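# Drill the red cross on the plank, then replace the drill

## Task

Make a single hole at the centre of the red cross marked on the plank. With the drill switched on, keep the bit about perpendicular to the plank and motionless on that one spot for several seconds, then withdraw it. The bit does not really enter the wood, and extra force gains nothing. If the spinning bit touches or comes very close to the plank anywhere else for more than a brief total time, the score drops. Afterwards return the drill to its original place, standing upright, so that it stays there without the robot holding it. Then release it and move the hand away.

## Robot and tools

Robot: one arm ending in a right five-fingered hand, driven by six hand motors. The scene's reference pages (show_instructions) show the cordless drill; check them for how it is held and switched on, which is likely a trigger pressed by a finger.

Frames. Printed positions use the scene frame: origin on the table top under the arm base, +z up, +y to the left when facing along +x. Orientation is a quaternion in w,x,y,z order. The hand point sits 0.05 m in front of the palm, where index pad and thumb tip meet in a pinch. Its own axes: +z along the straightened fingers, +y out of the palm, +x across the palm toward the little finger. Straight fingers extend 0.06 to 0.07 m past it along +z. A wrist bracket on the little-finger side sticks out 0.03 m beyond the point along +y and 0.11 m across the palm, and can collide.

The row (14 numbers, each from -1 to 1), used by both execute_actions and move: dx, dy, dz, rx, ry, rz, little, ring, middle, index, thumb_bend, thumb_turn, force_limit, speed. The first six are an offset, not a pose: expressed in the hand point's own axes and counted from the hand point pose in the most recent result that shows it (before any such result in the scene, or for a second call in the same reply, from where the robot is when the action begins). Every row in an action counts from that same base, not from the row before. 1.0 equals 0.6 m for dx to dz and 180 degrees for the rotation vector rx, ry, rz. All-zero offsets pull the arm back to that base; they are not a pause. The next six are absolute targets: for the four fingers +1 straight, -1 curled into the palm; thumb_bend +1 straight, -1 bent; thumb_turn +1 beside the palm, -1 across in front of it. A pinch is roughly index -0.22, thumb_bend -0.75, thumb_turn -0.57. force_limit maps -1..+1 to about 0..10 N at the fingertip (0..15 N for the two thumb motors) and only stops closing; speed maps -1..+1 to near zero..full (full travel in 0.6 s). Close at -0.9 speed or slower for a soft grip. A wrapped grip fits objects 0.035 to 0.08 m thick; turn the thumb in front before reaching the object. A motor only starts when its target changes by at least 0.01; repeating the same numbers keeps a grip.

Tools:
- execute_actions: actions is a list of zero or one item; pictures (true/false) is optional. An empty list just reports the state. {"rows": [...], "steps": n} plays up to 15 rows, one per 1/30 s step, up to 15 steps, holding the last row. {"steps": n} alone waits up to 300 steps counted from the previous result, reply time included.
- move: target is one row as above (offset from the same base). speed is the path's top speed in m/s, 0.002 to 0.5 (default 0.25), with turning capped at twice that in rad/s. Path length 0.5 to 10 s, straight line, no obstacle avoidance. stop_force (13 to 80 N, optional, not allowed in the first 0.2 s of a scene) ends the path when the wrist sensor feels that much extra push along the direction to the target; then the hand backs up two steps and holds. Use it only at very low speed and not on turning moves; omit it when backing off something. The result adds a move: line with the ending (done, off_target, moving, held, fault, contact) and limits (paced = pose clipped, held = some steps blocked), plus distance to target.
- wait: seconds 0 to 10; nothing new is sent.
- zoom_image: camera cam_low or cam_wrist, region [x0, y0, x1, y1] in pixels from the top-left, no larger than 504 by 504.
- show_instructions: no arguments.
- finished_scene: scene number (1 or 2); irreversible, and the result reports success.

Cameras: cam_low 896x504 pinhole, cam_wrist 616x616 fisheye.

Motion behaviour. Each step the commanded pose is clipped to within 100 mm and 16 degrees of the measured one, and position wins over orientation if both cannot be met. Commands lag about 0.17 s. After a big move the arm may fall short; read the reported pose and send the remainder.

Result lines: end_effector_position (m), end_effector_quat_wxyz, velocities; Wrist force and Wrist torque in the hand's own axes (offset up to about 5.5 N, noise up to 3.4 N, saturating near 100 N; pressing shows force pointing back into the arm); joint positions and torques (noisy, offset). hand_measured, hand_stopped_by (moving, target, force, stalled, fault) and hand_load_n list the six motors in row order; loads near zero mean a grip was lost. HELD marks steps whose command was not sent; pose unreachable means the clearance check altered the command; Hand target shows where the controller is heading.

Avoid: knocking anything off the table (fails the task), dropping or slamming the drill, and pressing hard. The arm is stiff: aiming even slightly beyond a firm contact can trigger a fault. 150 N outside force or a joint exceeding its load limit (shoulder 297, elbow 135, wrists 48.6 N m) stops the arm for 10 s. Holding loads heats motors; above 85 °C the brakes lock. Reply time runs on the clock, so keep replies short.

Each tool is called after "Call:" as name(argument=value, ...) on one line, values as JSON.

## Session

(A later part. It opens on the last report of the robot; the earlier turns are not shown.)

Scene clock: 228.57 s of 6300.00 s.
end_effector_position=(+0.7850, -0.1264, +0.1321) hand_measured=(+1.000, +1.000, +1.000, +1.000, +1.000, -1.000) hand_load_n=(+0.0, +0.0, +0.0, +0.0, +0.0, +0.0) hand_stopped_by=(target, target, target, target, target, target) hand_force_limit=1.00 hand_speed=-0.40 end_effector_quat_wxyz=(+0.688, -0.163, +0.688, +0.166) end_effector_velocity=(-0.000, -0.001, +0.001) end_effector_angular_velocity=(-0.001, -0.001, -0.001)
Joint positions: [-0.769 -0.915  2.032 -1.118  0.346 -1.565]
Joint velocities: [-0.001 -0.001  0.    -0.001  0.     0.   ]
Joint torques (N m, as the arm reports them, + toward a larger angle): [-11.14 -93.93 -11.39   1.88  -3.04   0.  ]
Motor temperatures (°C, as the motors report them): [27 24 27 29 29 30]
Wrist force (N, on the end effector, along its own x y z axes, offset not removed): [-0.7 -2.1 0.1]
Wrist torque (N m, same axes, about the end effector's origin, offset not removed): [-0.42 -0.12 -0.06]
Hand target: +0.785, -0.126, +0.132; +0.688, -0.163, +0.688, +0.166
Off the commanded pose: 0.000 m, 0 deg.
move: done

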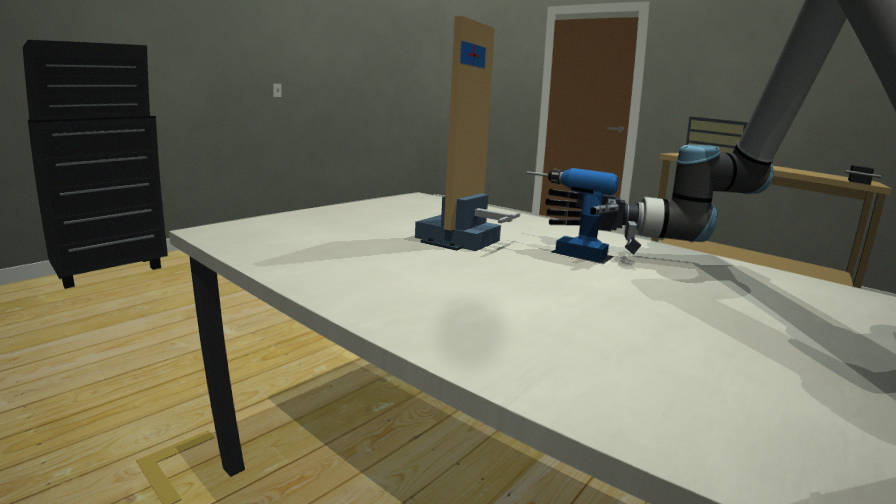

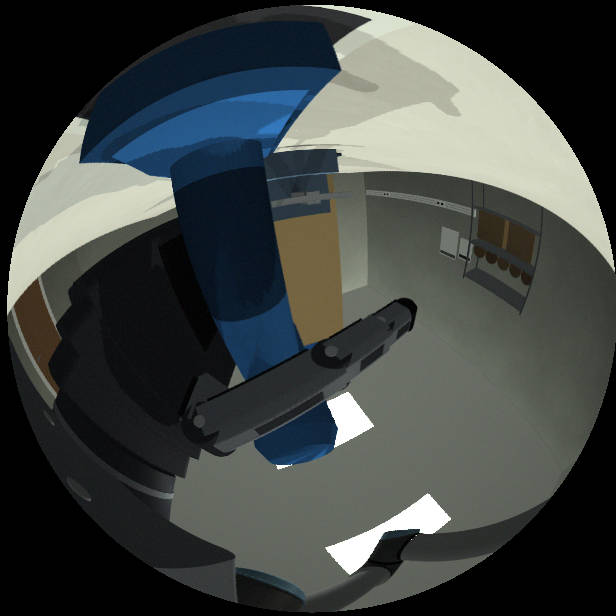

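Call:
move(target=[0.004,-0.014,-0.05,0,0,0,1,1,1,1,1,-1,1,-0.4], speed=0.04)

Call:
move(target=[0,-0.02,-0.22,0.1,0,0,1,1,1,1,1,-1,1,-0.4], speed=0.1)

Call:
zoom_image(camera="cam_low", region=[520, 150, 700, 290])

Scene clock: 232.77 s of 6300.00 s.
end_effector_position=(+0.7623, -0.1473, +0.1297) hand_measured=(+1.000, +1.000, +1.000, +1.000, +1.000, -1.000) hand_load_n=(+0.0, +0.0, +0.0, +0.0, +0.0, +0.0) hand_stopped_by=(target, target, target, target, target, target) hand_force_limit=1.00 hand_speed=-0.40 end_effector_quat_wxyz=(+0.688, -0.163, +0.688, +0.166) end_effector_velocity=(-0.002, -0.002, +0.000) end_effector_angular_velocity=(-0.001, -0.001, +0.001)
Joint positions: [-0.819 -0.919  2.052 -1.135  0.296 -1.564]
Joint velocities: [-0.004 -0.001  0.002 -0.002 -0.004  0.001]
Joint torques (N m, as the arm reports them, + toward a larger angle): [-12.27 -94.12  -9.85  -3.13  -3.75   1.21]
Motor temperatures (°C, as the motors report them): [27 24 27 29 29 30]
Wrist force (N, on the end effector, along its own x y z axes, offset not removed): [2.5 0.4 -3.9]
Wrist torque (N m, same axes, about the end effector's origin, offset not removed): [0.26 -0.23 0.16]
Hand target: +0.762, -0.148, +0.130; +0.688, -0.163, +0.688, +0.166
Off the commanded pose: 0.000 m, 0 deg.
move: done

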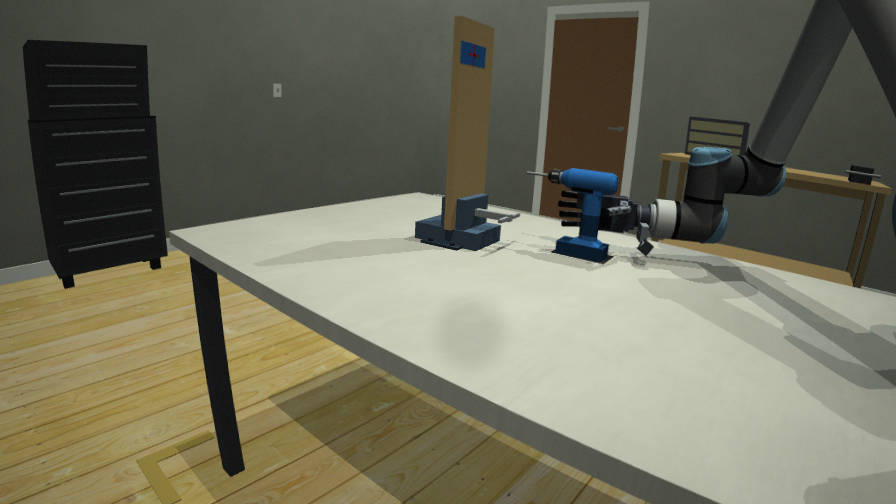

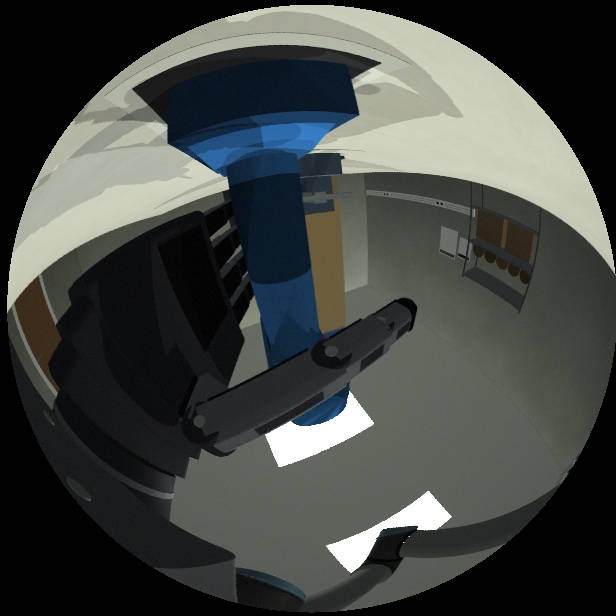

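Scene clock: 234.87 s of 6300.00 s.
end_effector_position=(+0.6504, -0.2177, +0.1295) hand_measured=(+1.000, +1.000, +1.000, +1.000, +1.000, -1.000) hand_load_n=(+0.0, +0.0, +0.0, +0.0, +0.0, +0.0) hand_stopped_by=(target, target, target, target, target, target) hand_force_limit=1.00 hand_speed=-0.40 end_effector_quat_wxyz=(+0.705, -0.054, +0.705, +0.056) end_effector_velocity=(-0.001, -0.002, +0.001) end_effector_angular_velocity=(-0.002, -0.002, -0.004)
Joint positions: [-1.042 -1.014  2.312 -1.297  0.387 -1.567]
Joint velocities: [-0.003 -0.002  0.002 -0.004  0.     0.001]
Joint torques (N m, as the arm reports them, + toward a larger angle): [-15.58 -79.45  -2.33  -2.66   4.32   1.71]
Motor temperatures (°C, as the motors report them): [27 24 27 29 29 30]
Wrist force (N, on the end effector, along its own x y z axes, offset not removed): [-3.6 -0.9 1.7]
Wrist torque (N m, same axes, about the end effector's origin, offset not removed): [-0.11 0.50 -0.26]
Hand target: +0.650, -0.218, +0.130; +0.705, -0.054, +0.705, +0.056
Off the commanded pose: 0.000 m, 0 deg.
move: done

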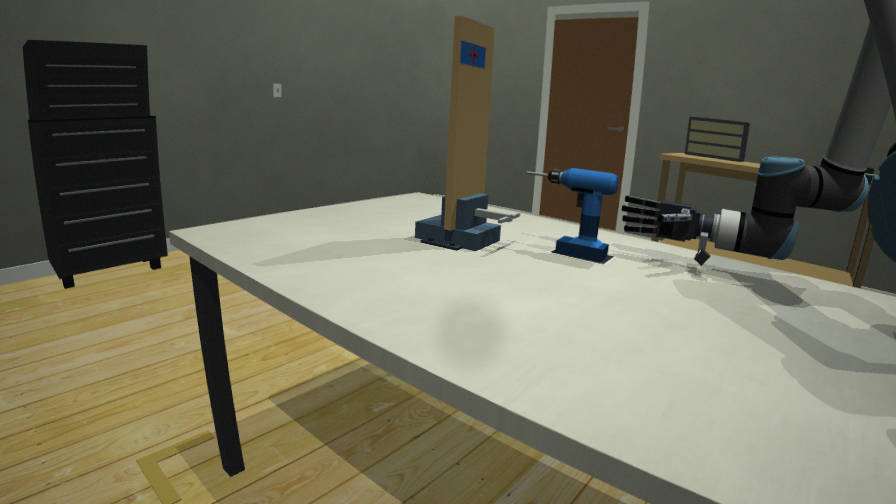

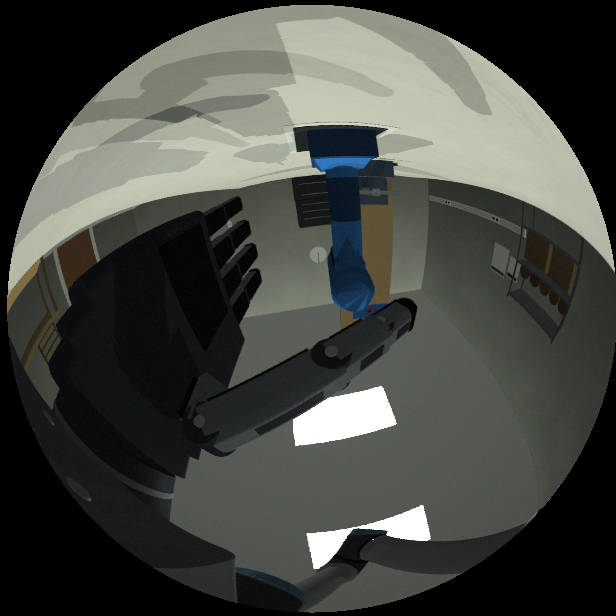

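Region (520, 150, 700, 290) of cam_low's 896x504 image, scaled by 2.800, with more detail than that image has.

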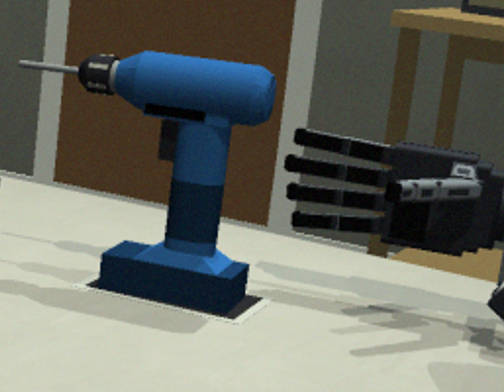

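The drill is standing upright in its outline. I'll move the hand a little further away, then finish the scene.

Call:
move(target=[-0.1,0,-0.1,0.05,0,0,1,1,1,1,1,-1,1,-0.4], speed=0.12)

Call:
finished_scene(scene=2)

Scene clock: 238.30 s of 6300.00 s.
end_effector_position=(+0.5913, -0.2272, +0.1892) hand_measured=(+1.000, +1.000, +1.000, +1.000, +1.000, -1.000) hand_load_n=(+0.0, +0.0, +0.0, +0.0, +0.0, +0.0) hand_stopped_by=(target, target, target, target, target, target) hand_force_limit=1.00 hand_speed=-0.40 end_effector_quat_wxyz=(+0.707, +0.001, +0.707, +0.001) end_effector_velocity=(-0.002, -0.000, +0.002) end_effector_angular_velocity=(-0.000, +0.000, -0.003)
Joint positions: [-1.153 -1.207  2.46  -1.25   0.432 -1.568]
Joint velocities: [-0.005 -0.007  0.003  0.005 -0.002 -0.001]
Joint torques (N m, as the arm reports them, + toward a larger angle): [-11.05 -64.39  -5.03   1.79  -4.08  -2.02]
Motor temperatures (°C, as the motors report them): [27 24 27 29 29 30]
Wrist force (N, on the end effector, along its own x y z axes, offset not removed): [-0.1 -1.7 -3.0]
Wrist torque (N m, same axes, about the end effector's origin, offset not removed): [-0.05 -0.07 0.05]
Hand target: +0.591, -0.227, +0.189; +0.707, +0.001, +0.707, +0.001
Off the commanded pose: 0.000 m, 0 deg.
move: done

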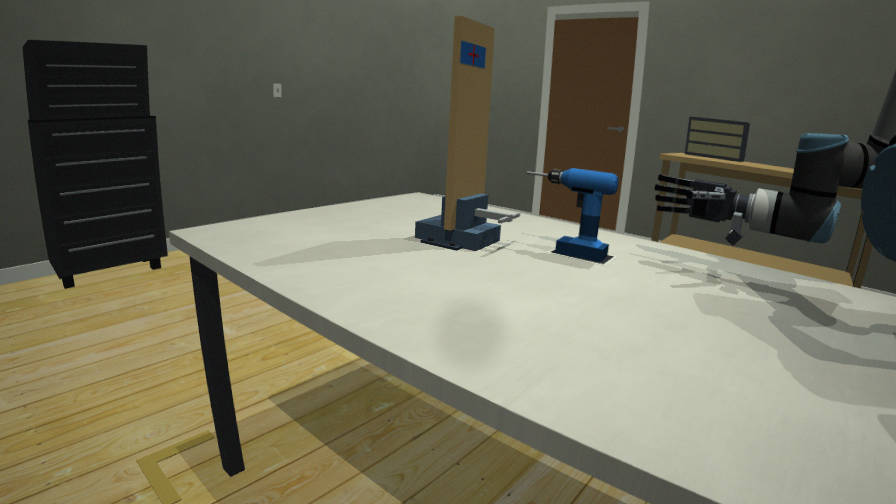

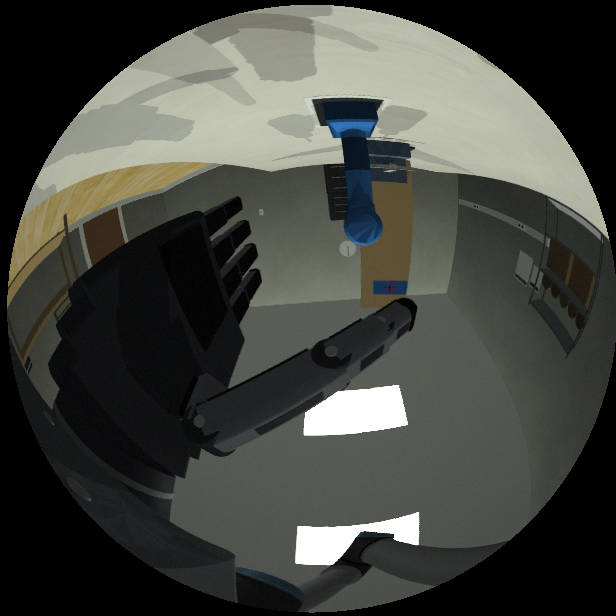

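The scene is finished: the task was done.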